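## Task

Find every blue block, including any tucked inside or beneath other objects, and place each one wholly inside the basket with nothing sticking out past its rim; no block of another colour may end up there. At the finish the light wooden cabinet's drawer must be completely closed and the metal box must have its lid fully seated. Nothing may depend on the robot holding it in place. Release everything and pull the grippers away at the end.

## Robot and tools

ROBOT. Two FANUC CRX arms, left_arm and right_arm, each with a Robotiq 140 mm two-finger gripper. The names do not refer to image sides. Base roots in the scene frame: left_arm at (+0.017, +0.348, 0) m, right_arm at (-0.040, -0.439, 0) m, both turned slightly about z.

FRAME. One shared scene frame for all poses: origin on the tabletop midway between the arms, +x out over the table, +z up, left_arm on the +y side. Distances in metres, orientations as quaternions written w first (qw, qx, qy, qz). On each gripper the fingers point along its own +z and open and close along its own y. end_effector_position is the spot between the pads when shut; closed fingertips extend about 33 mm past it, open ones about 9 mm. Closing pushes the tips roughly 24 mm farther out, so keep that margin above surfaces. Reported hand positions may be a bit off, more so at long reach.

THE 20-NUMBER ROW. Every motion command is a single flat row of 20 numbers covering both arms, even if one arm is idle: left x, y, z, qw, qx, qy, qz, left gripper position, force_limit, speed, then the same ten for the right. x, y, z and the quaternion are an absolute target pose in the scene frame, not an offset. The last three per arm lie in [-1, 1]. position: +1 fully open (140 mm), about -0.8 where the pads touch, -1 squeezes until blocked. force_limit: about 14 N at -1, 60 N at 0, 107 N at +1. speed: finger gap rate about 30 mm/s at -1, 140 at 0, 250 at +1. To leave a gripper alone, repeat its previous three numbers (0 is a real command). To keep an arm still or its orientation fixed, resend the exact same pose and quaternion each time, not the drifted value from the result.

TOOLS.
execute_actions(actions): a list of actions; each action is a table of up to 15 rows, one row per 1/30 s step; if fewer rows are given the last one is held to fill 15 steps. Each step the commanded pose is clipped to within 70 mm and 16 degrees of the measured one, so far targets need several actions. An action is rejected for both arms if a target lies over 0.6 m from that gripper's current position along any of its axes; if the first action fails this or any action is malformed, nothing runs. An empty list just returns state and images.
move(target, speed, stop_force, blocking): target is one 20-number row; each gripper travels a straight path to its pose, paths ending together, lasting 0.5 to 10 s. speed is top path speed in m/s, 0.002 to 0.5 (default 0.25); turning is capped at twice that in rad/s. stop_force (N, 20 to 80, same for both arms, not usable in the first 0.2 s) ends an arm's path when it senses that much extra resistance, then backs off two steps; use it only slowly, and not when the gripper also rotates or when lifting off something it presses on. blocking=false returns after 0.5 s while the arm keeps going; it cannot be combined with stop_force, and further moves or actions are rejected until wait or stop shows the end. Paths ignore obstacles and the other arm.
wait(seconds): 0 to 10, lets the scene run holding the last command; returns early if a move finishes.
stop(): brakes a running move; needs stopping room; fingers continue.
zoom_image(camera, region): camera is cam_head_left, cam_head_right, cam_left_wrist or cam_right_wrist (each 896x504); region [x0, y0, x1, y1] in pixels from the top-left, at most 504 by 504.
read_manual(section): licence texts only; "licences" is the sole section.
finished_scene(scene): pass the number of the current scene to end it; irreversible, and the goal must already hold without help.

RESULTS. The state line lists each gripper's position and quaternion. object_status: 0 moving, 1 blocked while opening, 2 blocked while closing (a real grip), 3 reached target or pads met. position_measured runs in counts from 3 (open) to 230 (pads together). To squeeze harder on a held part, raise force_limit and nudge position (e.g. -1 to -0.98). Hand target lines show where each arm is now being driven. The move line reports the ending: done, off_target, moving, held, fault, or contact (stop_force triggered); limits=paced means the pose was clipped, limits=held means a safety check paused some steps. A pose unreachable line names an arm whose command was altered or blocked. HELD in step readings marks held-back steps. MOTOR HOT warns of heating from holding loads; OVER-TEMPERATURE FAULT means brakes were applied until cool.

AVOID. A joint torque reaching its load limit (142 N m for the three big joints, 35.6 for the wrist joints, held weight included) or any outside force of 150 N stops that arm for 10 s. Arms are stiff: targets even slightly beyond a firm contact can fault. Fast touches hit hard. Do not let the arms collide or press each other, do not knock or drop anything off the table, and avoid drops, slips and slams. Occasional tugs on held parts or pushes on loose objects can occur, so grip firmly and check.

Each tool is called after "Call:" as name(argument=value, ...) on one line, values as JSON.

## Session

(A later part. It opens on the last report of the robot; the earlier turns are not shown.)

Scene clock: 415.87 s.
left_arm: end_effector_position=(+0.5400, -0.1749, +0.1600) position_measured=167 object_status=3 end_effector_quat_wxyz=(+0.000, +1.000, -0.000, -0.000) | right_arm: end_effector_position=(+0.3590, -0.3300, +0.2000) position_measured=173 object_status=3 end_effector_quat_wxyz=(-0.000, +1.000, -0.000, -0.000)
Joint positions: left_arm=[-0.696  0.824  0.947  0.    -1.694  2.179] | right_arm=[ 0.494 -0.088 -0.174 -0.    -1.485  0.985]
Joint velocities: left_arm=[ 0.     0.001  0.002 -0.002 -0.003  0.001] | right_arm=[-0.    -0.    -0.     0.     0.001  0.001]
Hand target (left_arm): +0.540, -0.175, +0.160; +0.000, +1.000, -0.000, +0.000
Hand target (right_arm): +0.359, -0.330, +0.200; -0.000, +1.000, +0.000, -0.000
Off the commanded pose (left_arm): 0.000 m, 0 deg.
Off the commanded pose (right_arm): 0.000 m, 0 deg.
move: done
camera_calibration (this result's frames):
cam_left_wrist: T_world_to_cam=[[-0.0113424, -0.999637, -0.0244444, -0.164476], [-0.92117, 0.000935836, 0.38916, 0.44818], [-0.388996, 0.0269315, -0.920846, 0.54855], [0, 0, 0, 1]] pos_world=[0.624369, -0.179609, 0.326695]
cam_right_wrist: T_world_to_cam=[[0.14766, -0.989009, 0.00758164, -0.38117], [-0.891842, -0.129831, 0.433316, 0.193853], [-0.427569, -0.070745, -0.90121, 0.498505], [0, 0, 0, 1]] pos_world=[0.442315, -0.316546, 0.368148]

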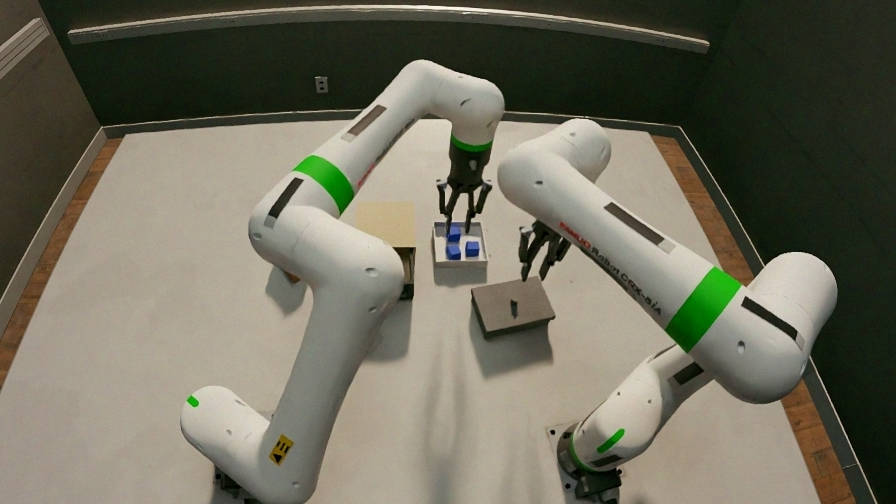

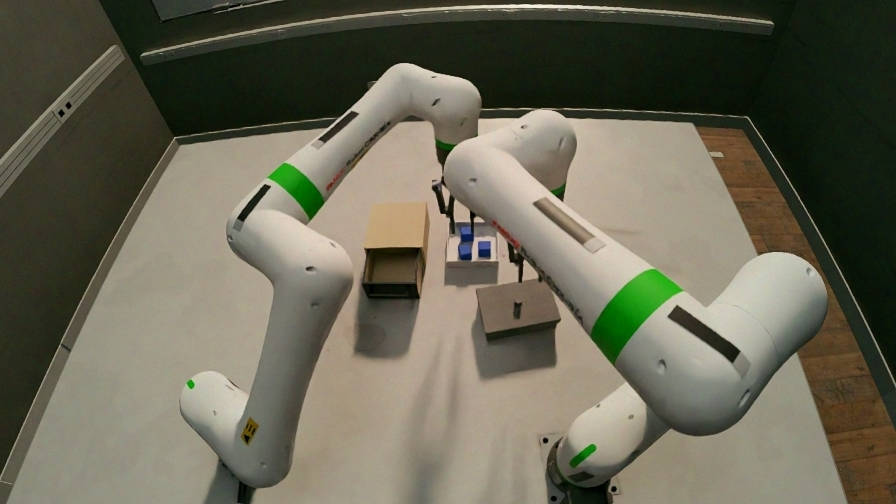

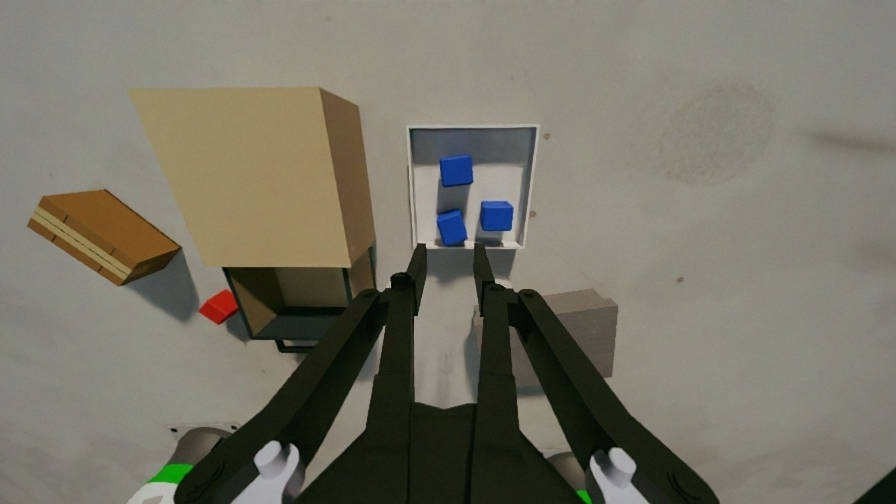

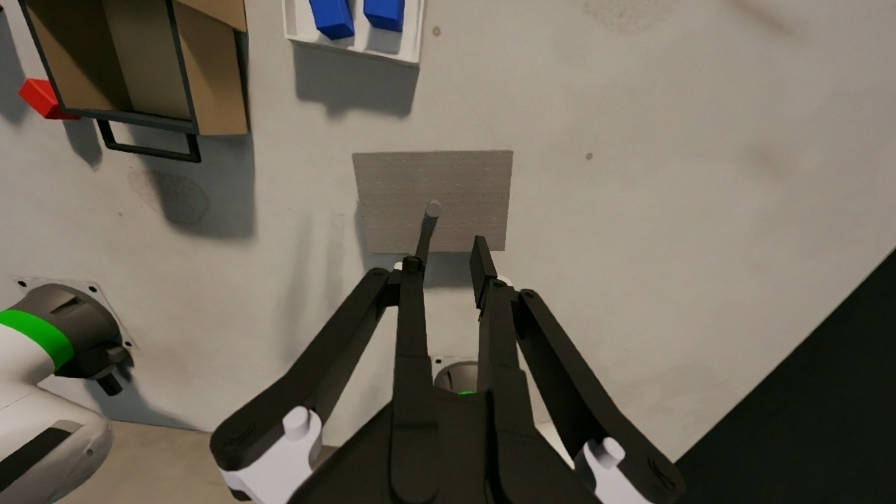

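Call:
move(target=[0.50,0.25,0.25,0,1,0,0,0.3,0,0, 0.31,-0.15,0.16,0,1,0,0,-0.9,0.5,0], speed=0.25)

Call:
move(target=[0.50,0.25,0.25,0,1,0,0,0.3,0,0, 0.31,0.012,0.12,0,1,0,0,-0.9,0.5,0], speed=0.2)

Scene clock: 433.90 s.
left_arm: end_effector_position=(+0.4993, +0.2491, +0.2499) position_measured=91 object_status=3 end_effector_quat_wxyz=(+0.001, +1.000, +0.000, +0.000) | right_arm: end_effector_position=(+0.3090, -0.1500, +0.1600) position_measured=234 object_status=3 end_effector_quat_wxyz=(-0.000, +1.000, -0.000, -0.001)
Joint positions: left_arm=[-0.021  0.108  0.14   0.002 -1.602  1.504] | right_arm=[ 0.89   0.027 -0.156 -0.001 -1.388  0.589]
Joint velocities: left_arm=[ 0.001 -0.001 -0.    -0.001  0.    -0.001] | right_arm=[-0.     0.001 -0.001  0.    -0.001  0.   ]
Hand target (left_arm): +0.499, +0.249, +0.250; +0.001, +1.000, +0.000, +0.000
Hand target (right_arm): +0.309, -0.150, +0.160; -0.000, +1.000, -0.000, -0.001
Off the commanded pose (left_arm): 0.001 m, 0 deg.
Off the commanded pose (right_arm): 0.001 m, 0 deg.
move: done
camera_calibration (this result's frames):
cam_left_wrist: T_world_to_cam=[[-0.0109436, -0.999685, -0.0225984, 0.260506], [-0.921345, 0.00129826, 0.388745, 0.375415], [-0.388593, 0.0250752, -0.921068, 0.604402], [0, 0, 0, 1]] pos_world=[0.583604, 0.24478, 0.416642]
cam_right_wrist: T_world_to_cam=[[0.147487, -0.98904, 0.00693845, -0.19535], [-0.891331, -0.12987, 0.434353, 0.189669], [-0.428691, -0.0702461, -0.900716, 0.454173], [0, 0, 0, 1]] pos_world=[0.39257, -0.136672, 0.328053]

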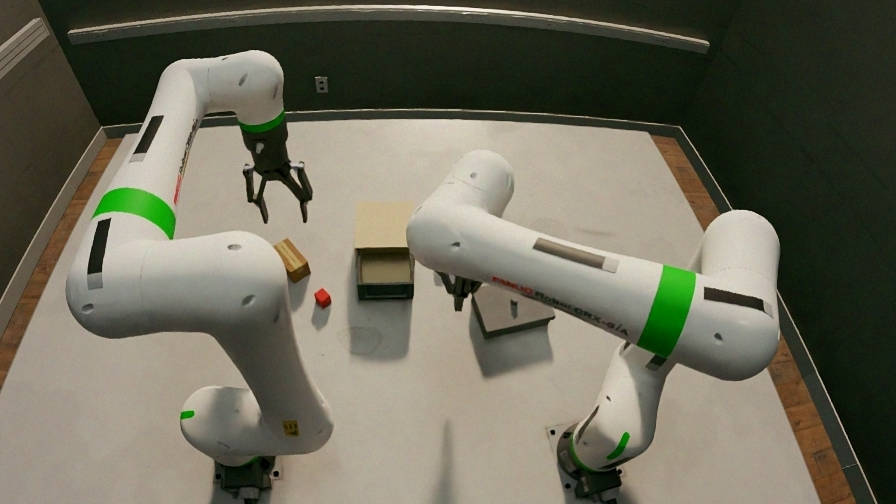

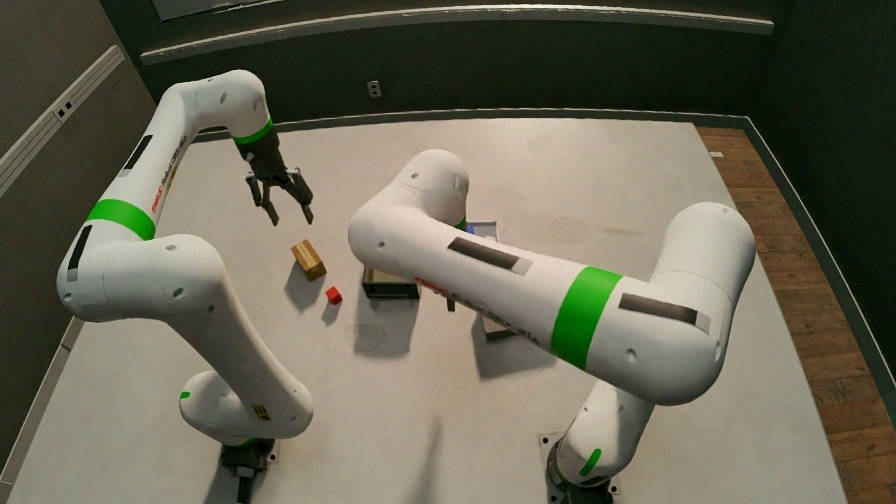

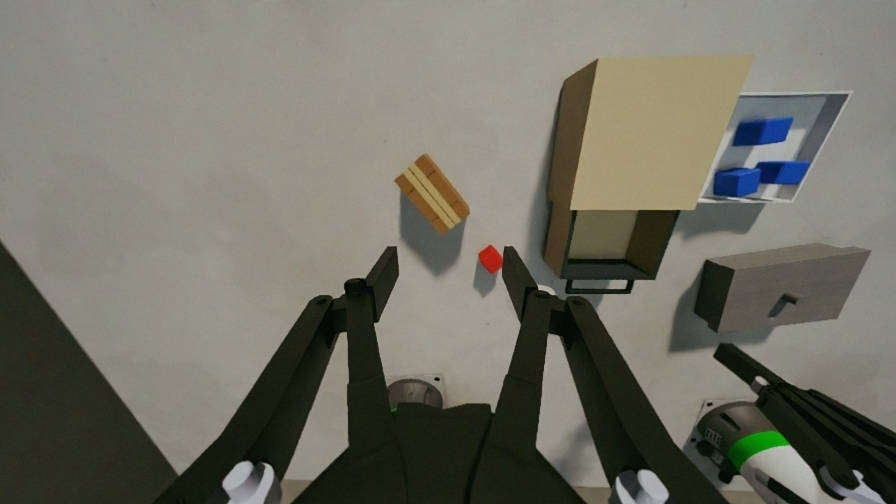

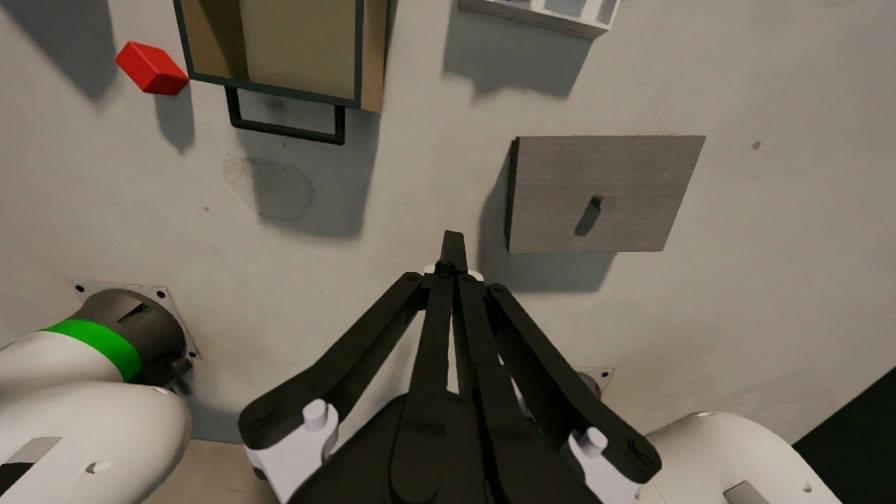

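Scene clock: 435.13 s.
left_arm: end_effector_position=(+0.5000, +0.2500, +0.2500) position_measured=91 object_status=3 end_effector_quat_wxyz=(+0.000, +1.000, +0.000, +0.000) | right_arm: end_effector_position=(+0.3094, +0.0120, +0.1201) position_measured=234 object_status=3 end_effector_quat_wxyz=(-0.000, +1.000, -0.000, -0.000)
Joint positions: left_arm=[-0.02   0.11   0.143  0.    -1.603  1.503] | right_arm=[ 1.05   0.337  0.114 -0.    -1.348  0.429]
Joint velocities: left_arm=[-0.     0.    -0.    -0.     0.002 -0.   ] | right_arm=[ 0.001  0.001 -0.     0.    -0.001 -0.   ]
Hand target (left_arm): +0.500, +0.250, +0.250; +0.000, +1.000, +0.000, +0.000
Hand target (right_arm): +0.309, +0.012, +0.120; -0.000, +1.000, -0.000, -0.000
Off the commanded pose (left_arm): 0.000 m, 0 deg.
Off the commanded pose (right_arm): 0.001 m, 0 deg.
move: done
camera_calibration (this result's frames):
cam_left_wrist: T_world_to_cam=[[-0.0109884, -0.99964, -0.0244853, 0.26189], [-0.921203, 0.000595951, 0.389082, 0.376018], [-0.388928, 0.0268313, -0.920877, 0.604446], [0, 0, 0, 1]] pos_world=[0.584352, 0.245354, 0.416731]
cam_right_wrist: T_world_to_cam=[[0.147609, -0.989017, 0.00750291, -0.034985], [-0.891711, -0.129797, 0.433595, 0.228546], [-0.427859, -0.070693, -0.901077, 0.429573], [0, 0, 0, 1]] pos_world=[0.392758, 0.0254316, 0.288244]

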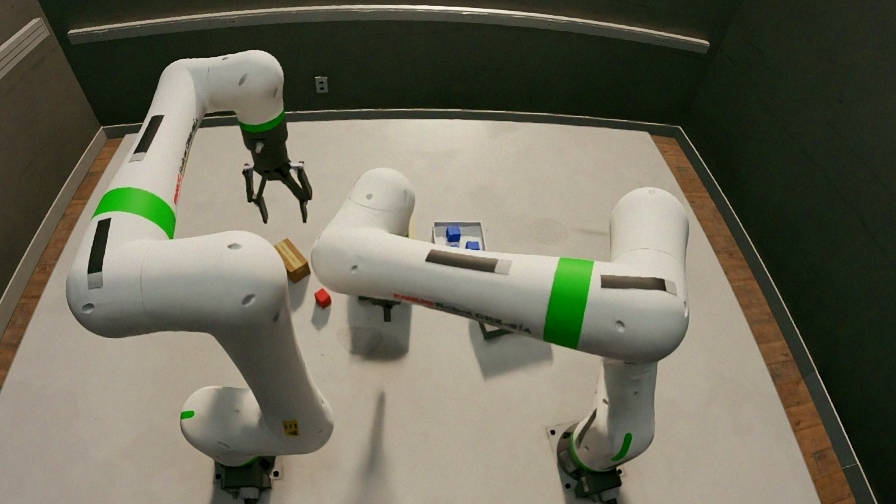

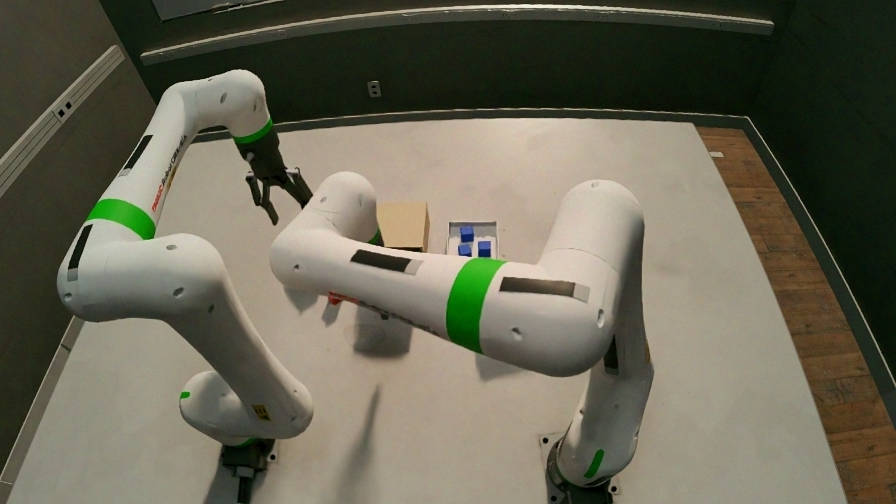

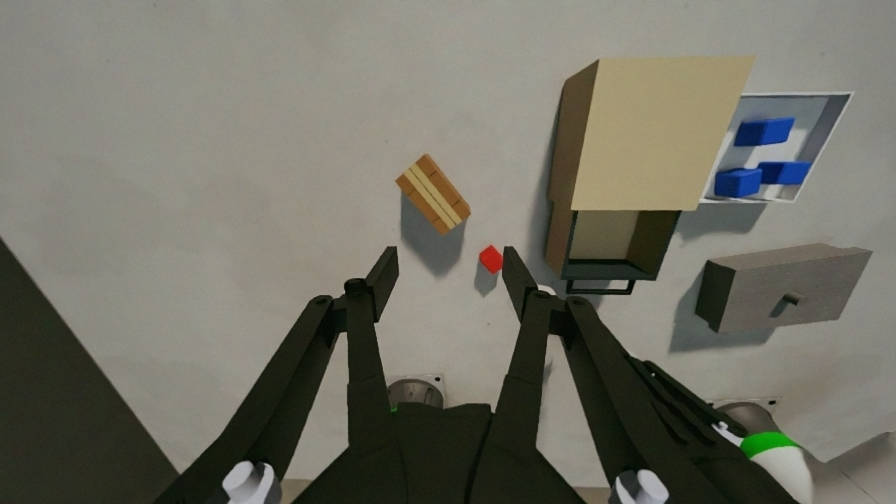

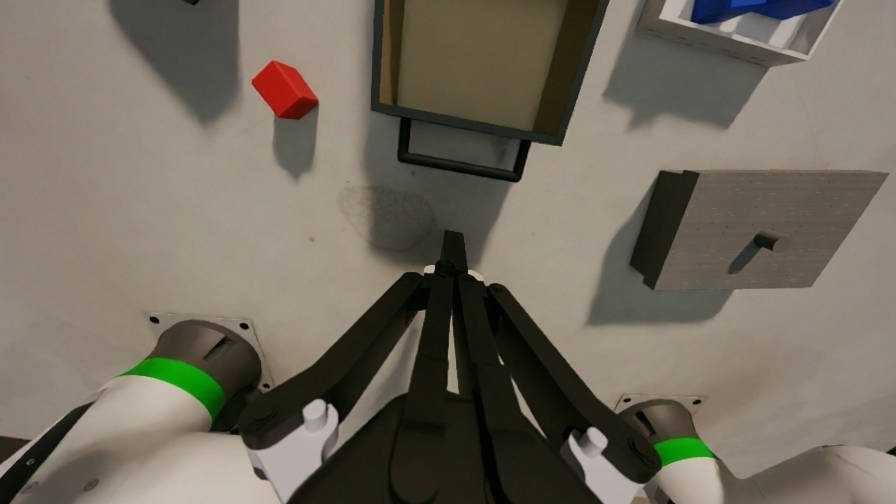

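Call:
move(target=[0.524,0.277,0.12,0,0.9492,0.3148,0,0.3,0,0, 0.33,0.012,0.066,0,1,0,0,-0.9,0.5,0], speed=0.2)

Call:
move(target=[0.524,0.277,0.055,0,0.9492,0.3148,0,0.3,0,0, 0.43,0.012,0.066,0,1,0,0,-0.9,0.5,0], speed=0.06)

Scene clock: 453.80 s.
left_arm: end_effector_position=(+0.5241, +0.2769, +0.1201) position_measured=91 object_status=3 end_effector_quat_wxyz=(+0.000, +0.949, +0.315, +0.000) | right_arm: end_effector_position=(+0.3301, +0.0121, +0.0660) position_measured=234 object_status=3 end_effector_quat_wxyz=(-0.000, +1.000, -0.000, +0.000)
Joint positions: left_arm=[ 0.031  0.194 -0.066  0.001 -1.31   2.093] | right_arm=[ 1.017  0.405  0.075  0.    -1.241  0.462]
Joint velocities: left_arm=[-0.     0.    -0.001 -0.003  0.002  0.002] | right_arm=[ 0.     0.    -0.001 -0.     0.001 -0.   ]
Hand target (left_arm): +0.524, +0.277, +0.120; +0.000, +0.949, +0.315, +0.000
Hand target (right_arm): +0.330, +0.012, +0.066; +0.000, +1.000, -0.000, +0.000
Off the commanded pose (left_arm): 0.000 m, 0 deg.
Off the commanded pose (right_arm): 0.000 m, 0 deg.
move: done
camera_calibration (this result's frames):
cam_left_wrist: T_world_to_cam=[[0.588915, -0.807838, -0.0240061, -0.0817071], [-0.738809, -0.550159, 0.389213, 0.505602], [-0.327628, -0.211477, -0.920835, 0.527312], [0, 0, 0, 1]] pos_world=[0.594424, 0.32367, 0.286819]
cam_right_wrist: T_world_to_cam=[[0.147529, -0.989029, 0.00759847, -0.0374852], [-0.891922, -0.129716, 0.433186, 0.270556], [-0.427447, -0.0706845, -0.901273, 0.389555], [0, 0, 0, 1]] pos_world=[0.413359, 0.025557, 0.234179]

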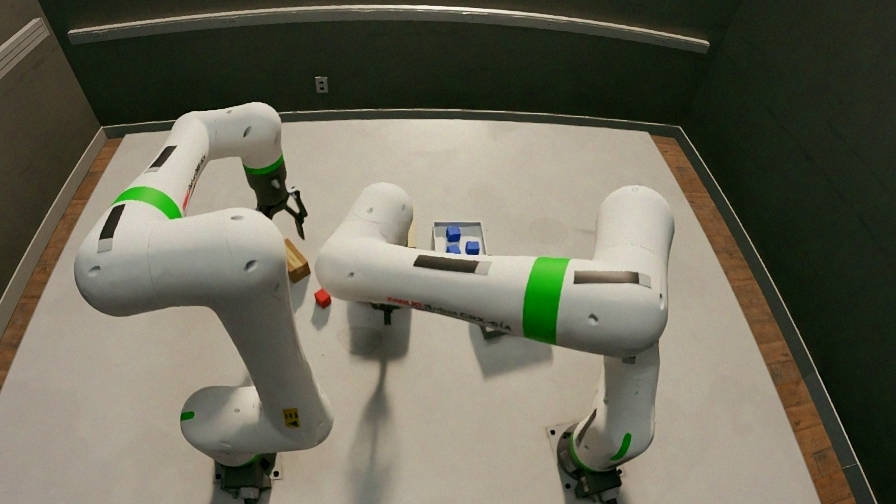

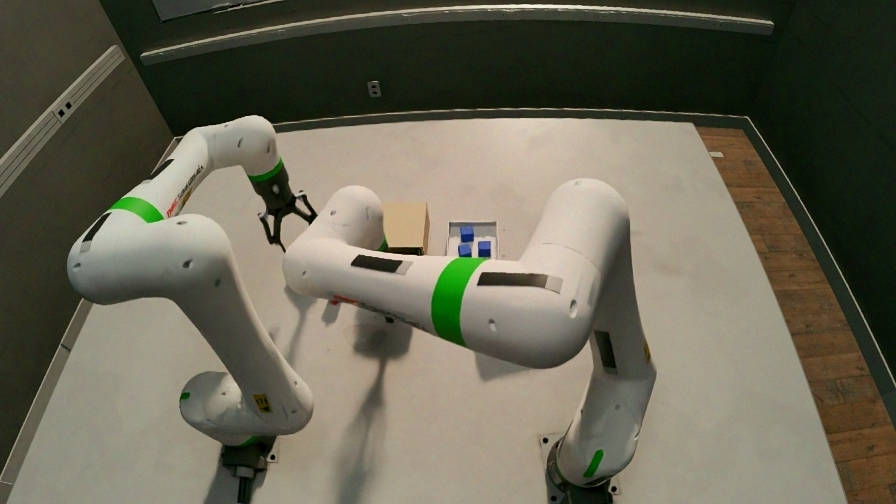

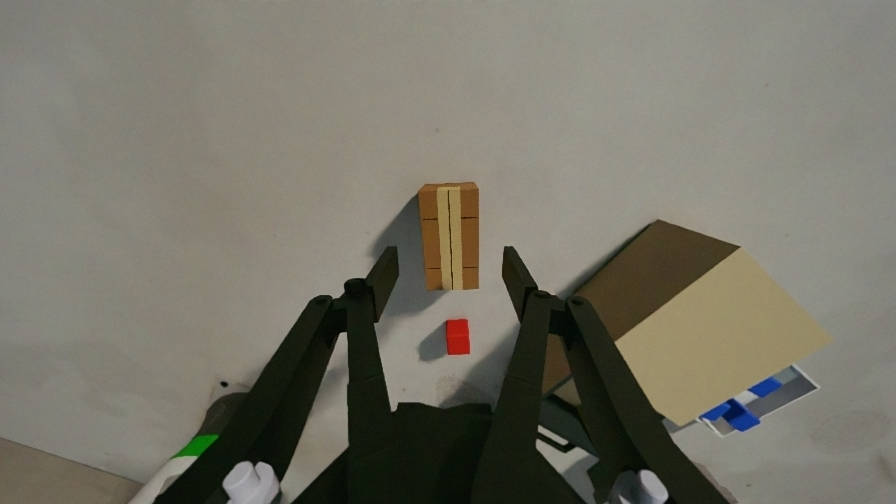

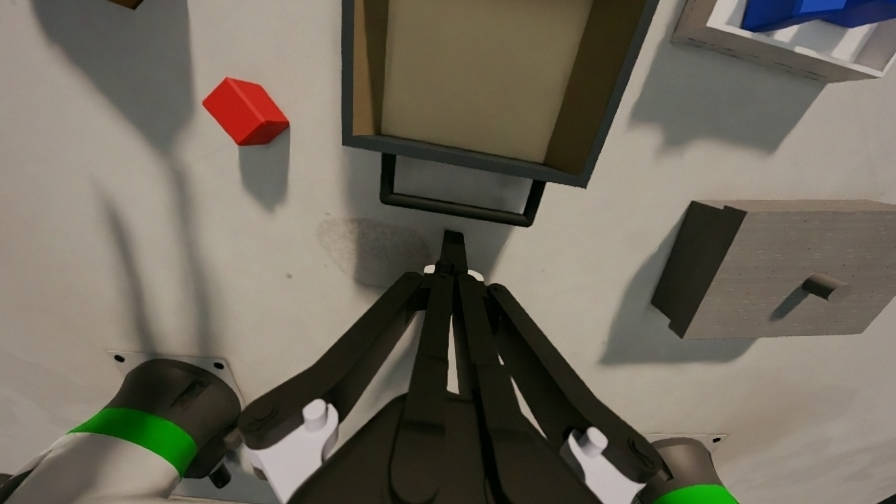

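Scene clock: 455.77 s.
left_arm: end_effector_position=(+0.5240, +0.2771, +0.0550) position_measured=91 object_status=3 end_effector_quat_wxyz=(-0.000, +0.949, +0.315, +0.000) | right_arm: end_effector_position=(+0.4301, +0.0123, +0.0661) position_measured=234 object_status=3 end_effector_quat_wxyz=(+0.000, +1.000, +0.000, +0.000)
Joint positions: left_arm=[ 0.031  0.247 -0.162 -0.    -1.162  2.093] | right_arm=[ 0.874  0.571  0.318  0.    -1.318  0.605]
Joint velocities: left_arm=[-0.    -0.    -0.001 -0.    -0.001 -0.001] | right_arm=[ 0.     0.001  0.001 -0.    -0.     0.   ]
Hand target (left_arm): +0.524, +0.277, +0.055; -0.000, +0.949, +0.315, +0.000
Hand target (right_arm): +0.430, +0.012, +0.066; +0.000, +1.000, +0.000, +0.000
Off the commanded pose (left_arm): 0.000 m, 0 deg.
Off the commanded pose (right_arm): 0.000 m, 0 deg.
move: done
camera_calibration (this result's frames):
cam_left_wrist: T_world_to_cam=[[0.588744, -0.807946, -0.0245684, -0.0829498], [-0.738858, -0.55023, 0.38902, 0.531063], [-0.327825, -0.210881, -0.920902, 0.467344], [0, 0, 0, 1]] pos_world=[0.594423, 0.323742, 0.221747]
cam_right_wrist: T_world_to_cam=[[0.147805, -0.988986, 0.0077444, -0.0522029], [-0.892038, -0.129926, 0.432882, 0.359894], [-0.427108, -0.0708904, -0.901417, 0.432258], [0, 0, 0, 1]] pos_world=[0.513376, 0.0257746, 0.234257]

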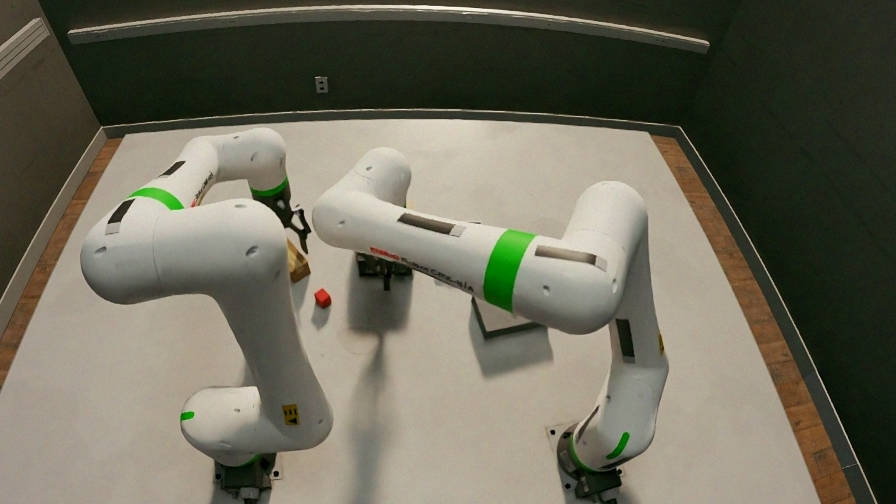

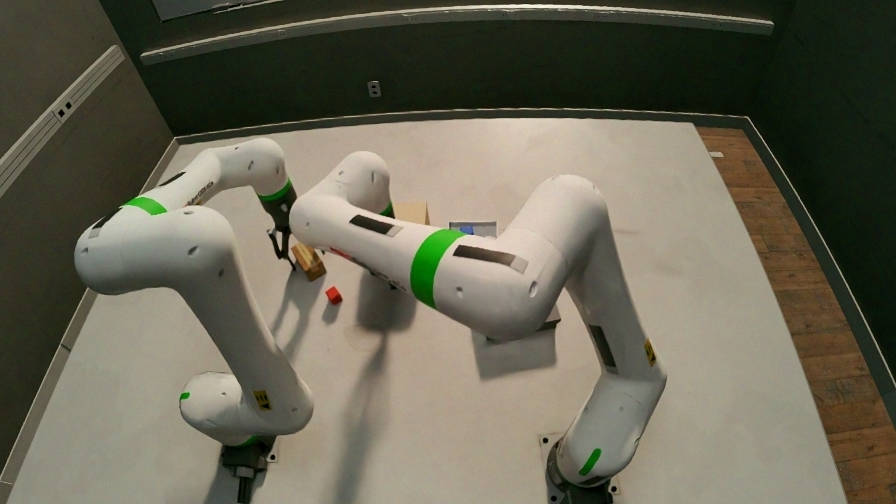

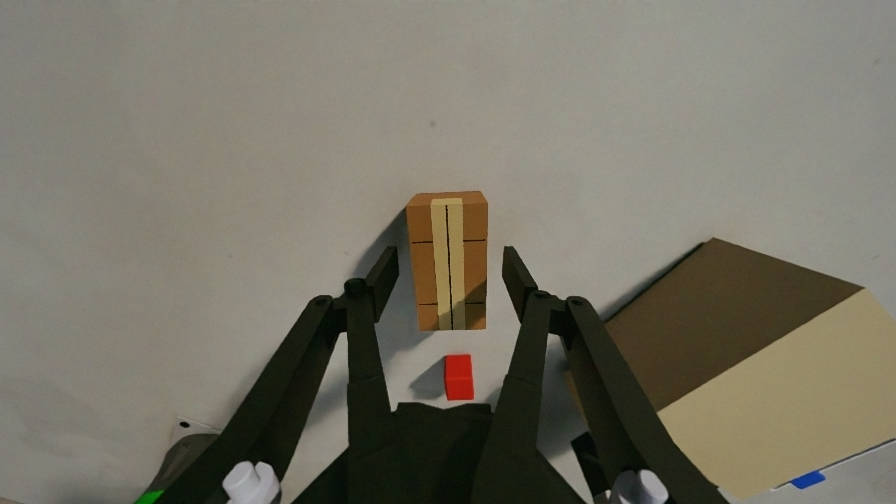

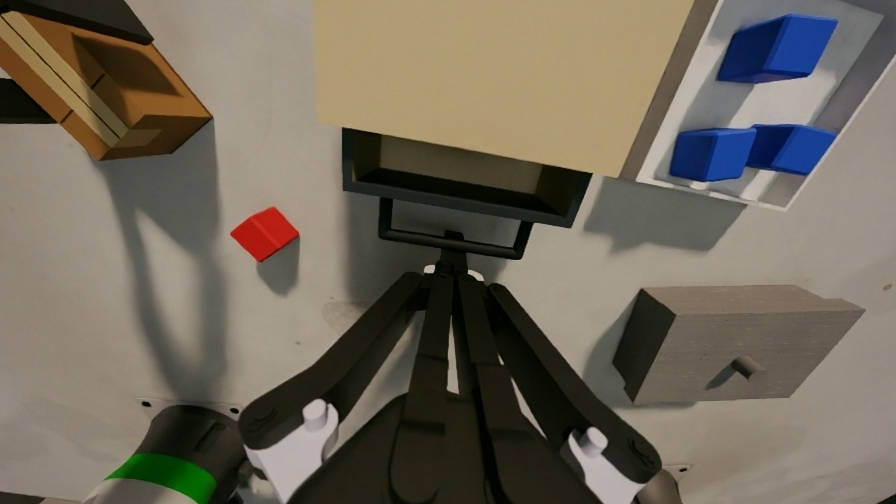

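Call:
move(target=[0.524,0.277,0.055,0,0.9492,0.3148,0,-1,0,0, 0.468,0.012,0.066,0,1,0,0,-0.9,0.5,0], speed=0.04)

Scene clock: 464.30 s.
left_arm: end_effector_position=(+0.5240, +0.2770, +0.0550) position_measured=148 object_status=2 end_effector_quat_wxyz=(-0.000, +0.949, +0.315, -0.000) | right_arm: end_effector_position=(+0.4680, +0.0121, +0.0660) position_measured=234 object_status=3 end_effector_quat_wxyz=(-0.000, +1.000, +0.000, +0.000)
Joint positions: left_arm=[ 0.031  0.247 -0.162  0.    -1.162  2.093] | right_arm=[ 0.827  0.643  0.431  0.    -1.359  0.652]
Joint velocities: left_arm=[ 0.    -0.     0.001  0.     0.001 -0.   ] | right_arm=[-0.001 -0.    -0.     0.    -0.001  0.001]
Hand target (left_arm): +0.524, +0.277, +0.055; -0.000, +0.949, +0.315, -0.000
Hand target (right_arm): +0.468, +0.012, +0.066; +0.000, +1.000, +0.000, +0.000
Off the commanded pose (left_arm): 0.000 m, 0 deg.
Off the commanded pose (right_arm): 0.000 m, 0 deg.
move: done
camera_calibration (this result's frames):
cam_left_wrist: T_world_to_cam=[[0.588541, -0.808096, -0.0244964, -0.0828449], [-0.738981, -0.549999, 0.389112, 0.53102], [-0.327913, -0.210906, -0.920865, 0.467348], [0, 0, 0, 1]] pos_world=[0.594421, 0.323681, 0.221709]
cam_right_wrist: T_world_to_cam=[[0.147723, -0.989, 0.00759174, -0.0579165], [-0.891882, -0.129891, 0.433215, 0.393573], [-0.427464, -0.0707667, -0.901258, 0.448531], [0, 0, 0, 1]] pos_world=[0.551306, 0.0255832, 0.23418]

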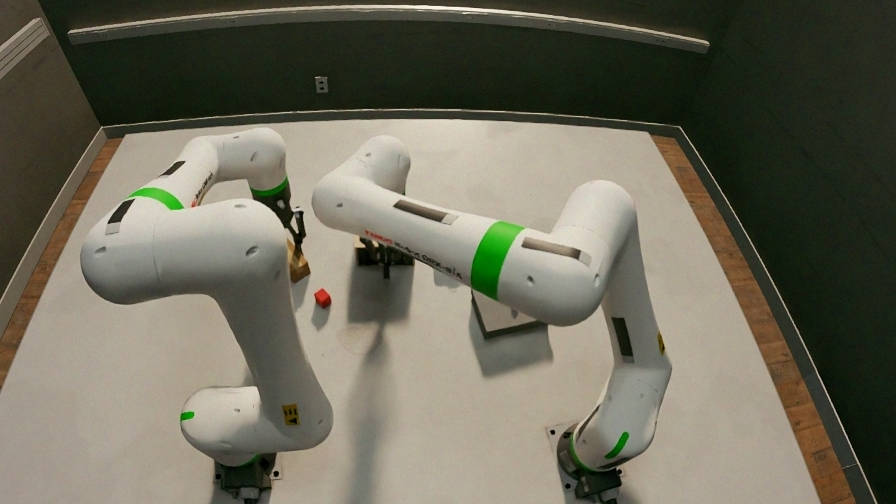

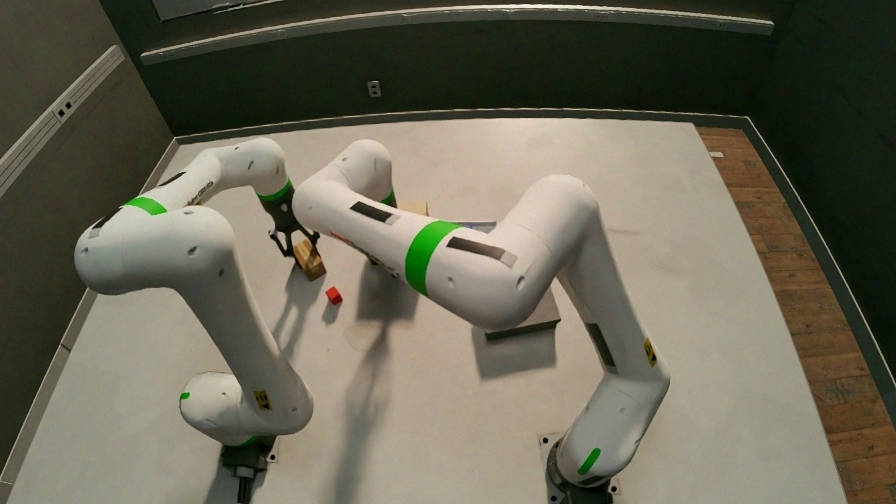

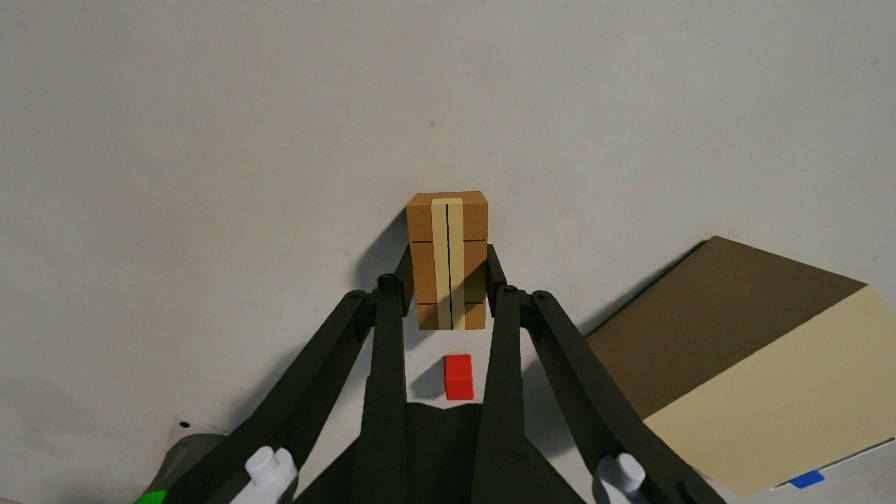

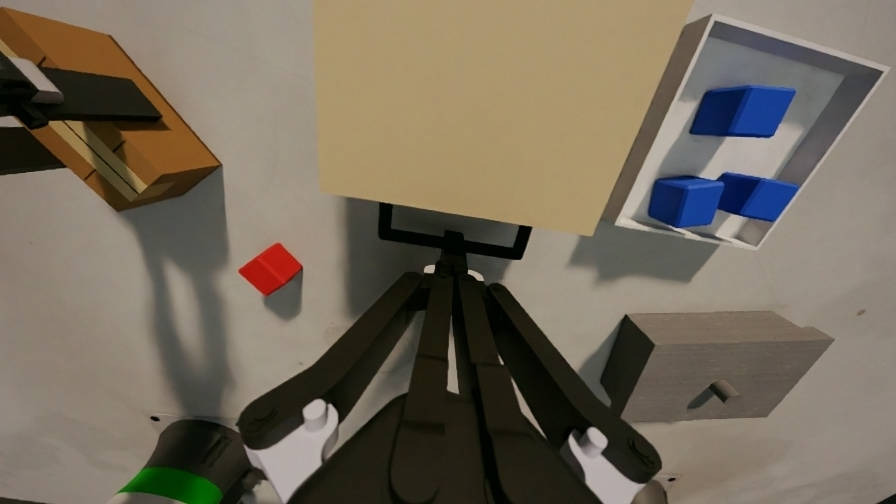

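Call:
move(target=[0.524,0.277,0.08,0,0.9492,0.3148,0,-1,0,0, 0.474,0.012,0.066,0,1,0,0,-0.9,0.5,0], speed=0.04)

Call:
move(target=[0.524,0.277,0.16,0,0.9492,0.3148,0,-1,0,0, 0.40,0.012,0.10,0,1,0,0,-0.9,0.5,0], speed=0.12)

Scene clock: 471.17 s.
left_arm: end_effector_position=(+0.5240, +0.2770, +0.0800) position_measured=148 object_status=2 end_effector_quat_wxyz=(+0.000, +0.949, +0.315, -0.000) | right_arm: end_effector_position=(+0.4740, +0.0120, +0.0660) position_measured=234 object_status=3 end_effector_quat_wxyz=(+0.000, +1.000, +0.000, +0.000)
Joint positions: left_arm=[ 0.031  0.224 -0.128  0.    -1.219  2.093] | right_arm=[ 0.82   0.655  0.45   0.    -1.366  0.659]
Joint velocities: left_arm=[ 0.     0.    -0.    -0.    -0.001  0.001] | right_arm=[ 0.    -0.001  0.     0.     0.003  0.   ]
Hand target (left_arm): +0.524, +0.277, +0.080; +0.000, +0.949, +0.315, -0.000
Hand target (right_arm): +0.474, +0.012, +0.066; +0.000, +1.000, +0.000, +0.000
Off the commanded pose (left_arm): 0.000 m, 0 deg.
Off the commanded pose (right_arm): 0.000 m, 0 deg.
move: done
camera_calibration (this result's frames):
cam_left_wrist: T_world_to_cam=[[0.588483, -0.80814, -0.0244322, -0.0822102], [-0.739025, -0.549918, 0.389142, 0.521263], [-0.327917, -0.210947, -0.920854, 0.490376], [0, 0, 0, 1]] pos_world=[0.594409, 0.323658, 0.246711]
cam_right_wrist: T_world_to_cam=[[0.147684, -0.989005, 0.00763589, -0.0589077], [-0.89187, -0.129834, 0.433256, 0.398914], [-0.427501, -0.0707954, -0.901239, 0.451099], [0, 0, 0, 1]] pos_world=[0.557325, 0.0254686, 0.234166]

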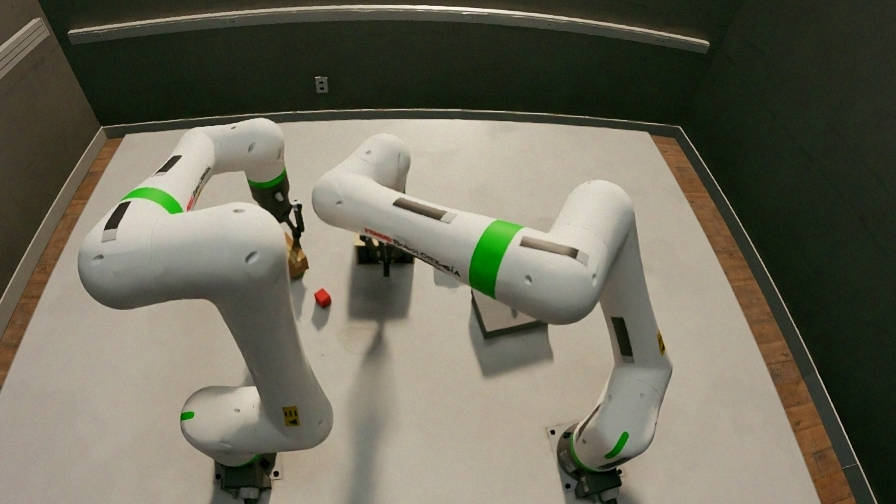

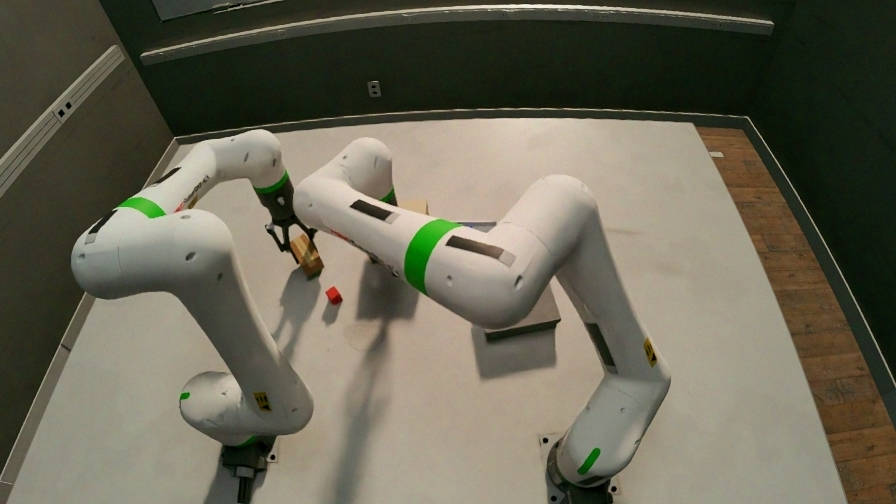

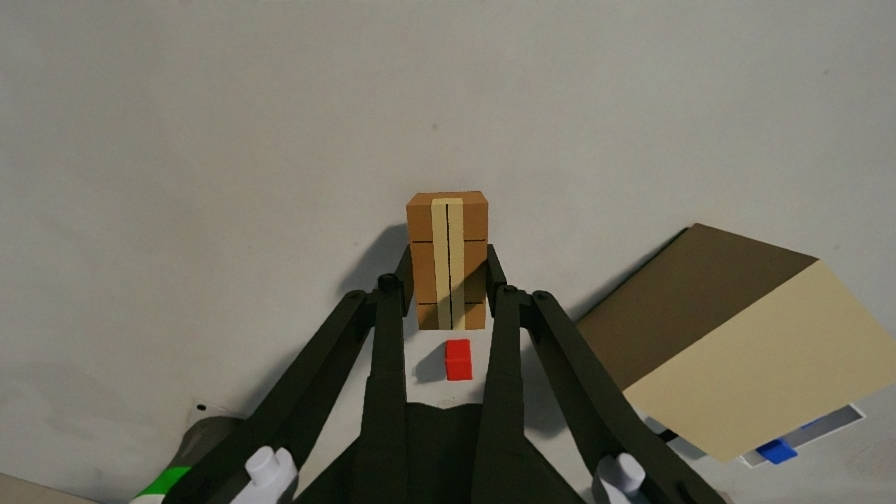

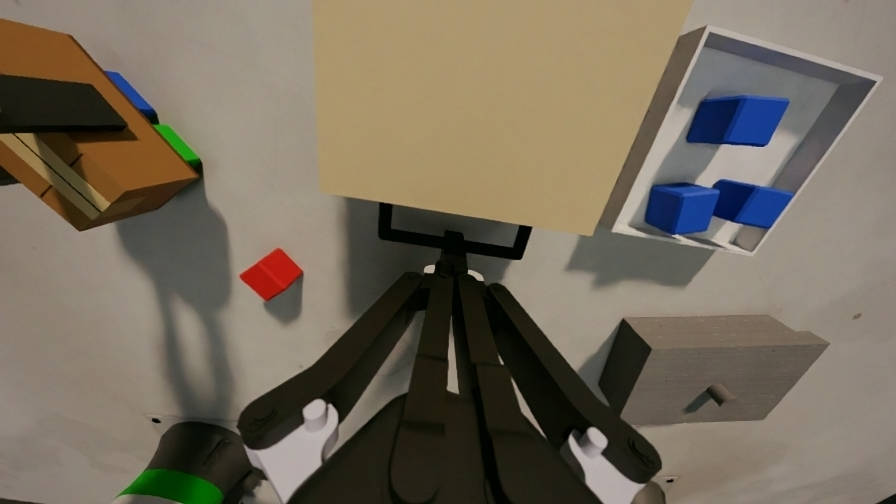

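Scene clock: 472.17 s.
left_arm: end_effector_position=(+0.5240, +0.2769, +0.1600) position_measured=148 object_status=2 end_effector_quat_wxyz=(+0.000, +0.949, +0.315, -0.000) | right_arm: end_effector_position=(+0.3998, +0.0118, +0.0999) position_measured=234 object_status=3 end_effector_quat_wxyz=(-0.000, +1.000, -0.000, -0.000)
Joint positions: left_arm=[ 0.031  0.174  0.005  0.    -1.402  2.092] | right_arm=[ 0.914  0.496  0.287 -0.001 -1.362  0.566]
Joint velocities: left_arm=[ 0.    -0.     0.001 -0.    -0.001 -0.001] | right_arm=[ 0.001 -0.002  0.    -0.    -0.002 -0.   ]
Hand target (left_arm): +0.524, +0.277, +0.160; +0.000, +0.949, +0.315, -0.000
Hand target (right_arm): +0.400, +0.012, +0.100; -0.000, +1.000, -0.000, -0.000
Off the commanded pose (left_arm): 0.000 m, 0 deg.
Off the commanded pose (right_arm): 0.000 m, 0 deg.
move: done
camera_calibration (this result's frames):
cam_left_wrist: T_world_to_cam=[[0.588309, -0.808273, -0.0242369, -0.0802118], [-0.739168, -0.549682, 0.389205, 0.490068], [-0.327906, -0.211057, -0.920832, 0.564081], [0, 0, 0, 1]] pos_world=[0.594398, 0.323602, 0.326743]
cam_right_wrist: T_world_to_cam=[[0.147571, -0.989024, 0.00744035, -0.0483917], [-0.891591, -0.129769, 0.433849, 0.317845], [-0.428121, -0.0706572, -0.900955, 0.450105], [0, 0, 0, 1]] pos_world=[0.483229, 0.0251892, 0.267988]

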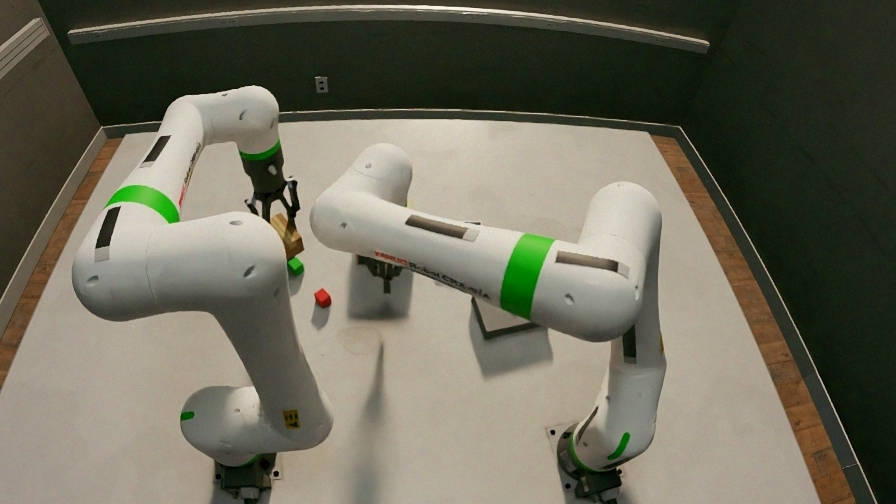

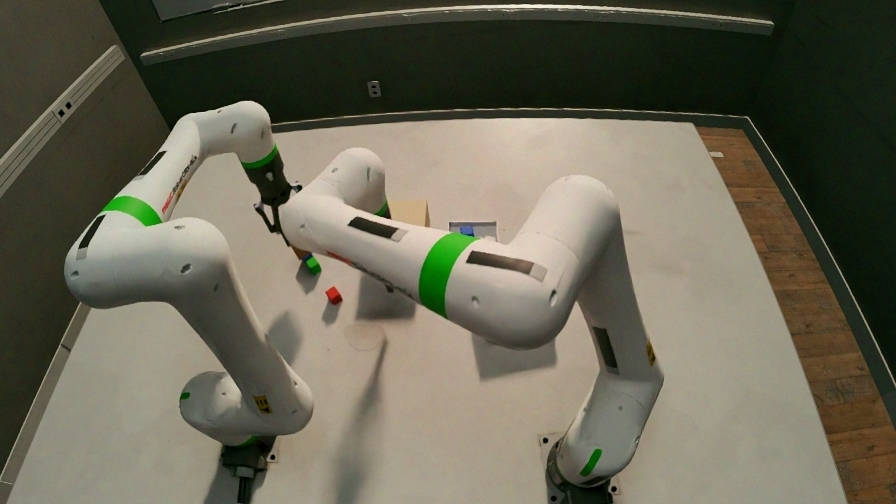

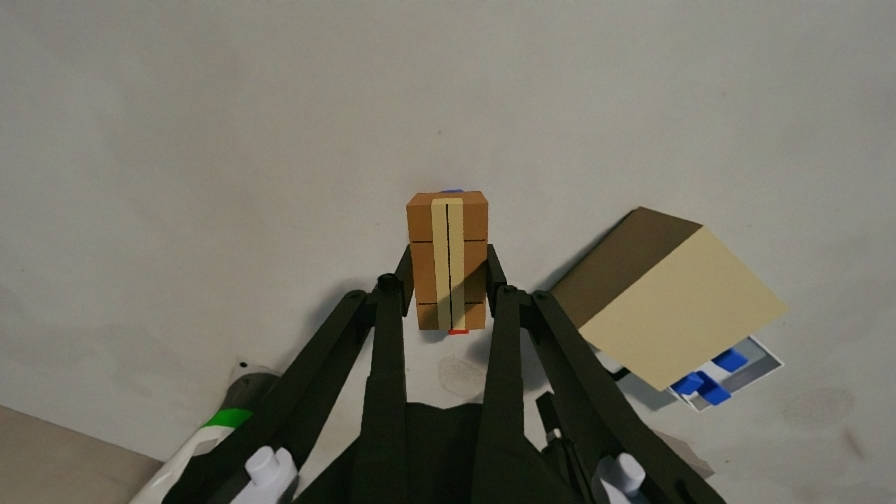

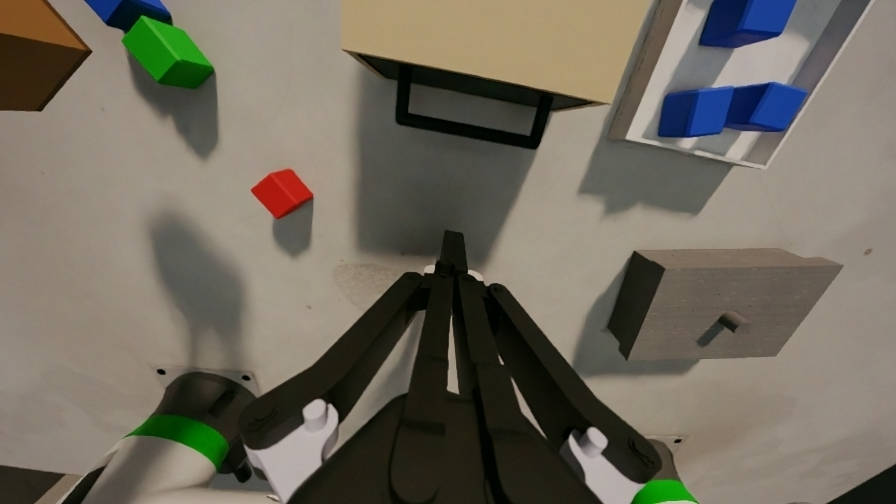

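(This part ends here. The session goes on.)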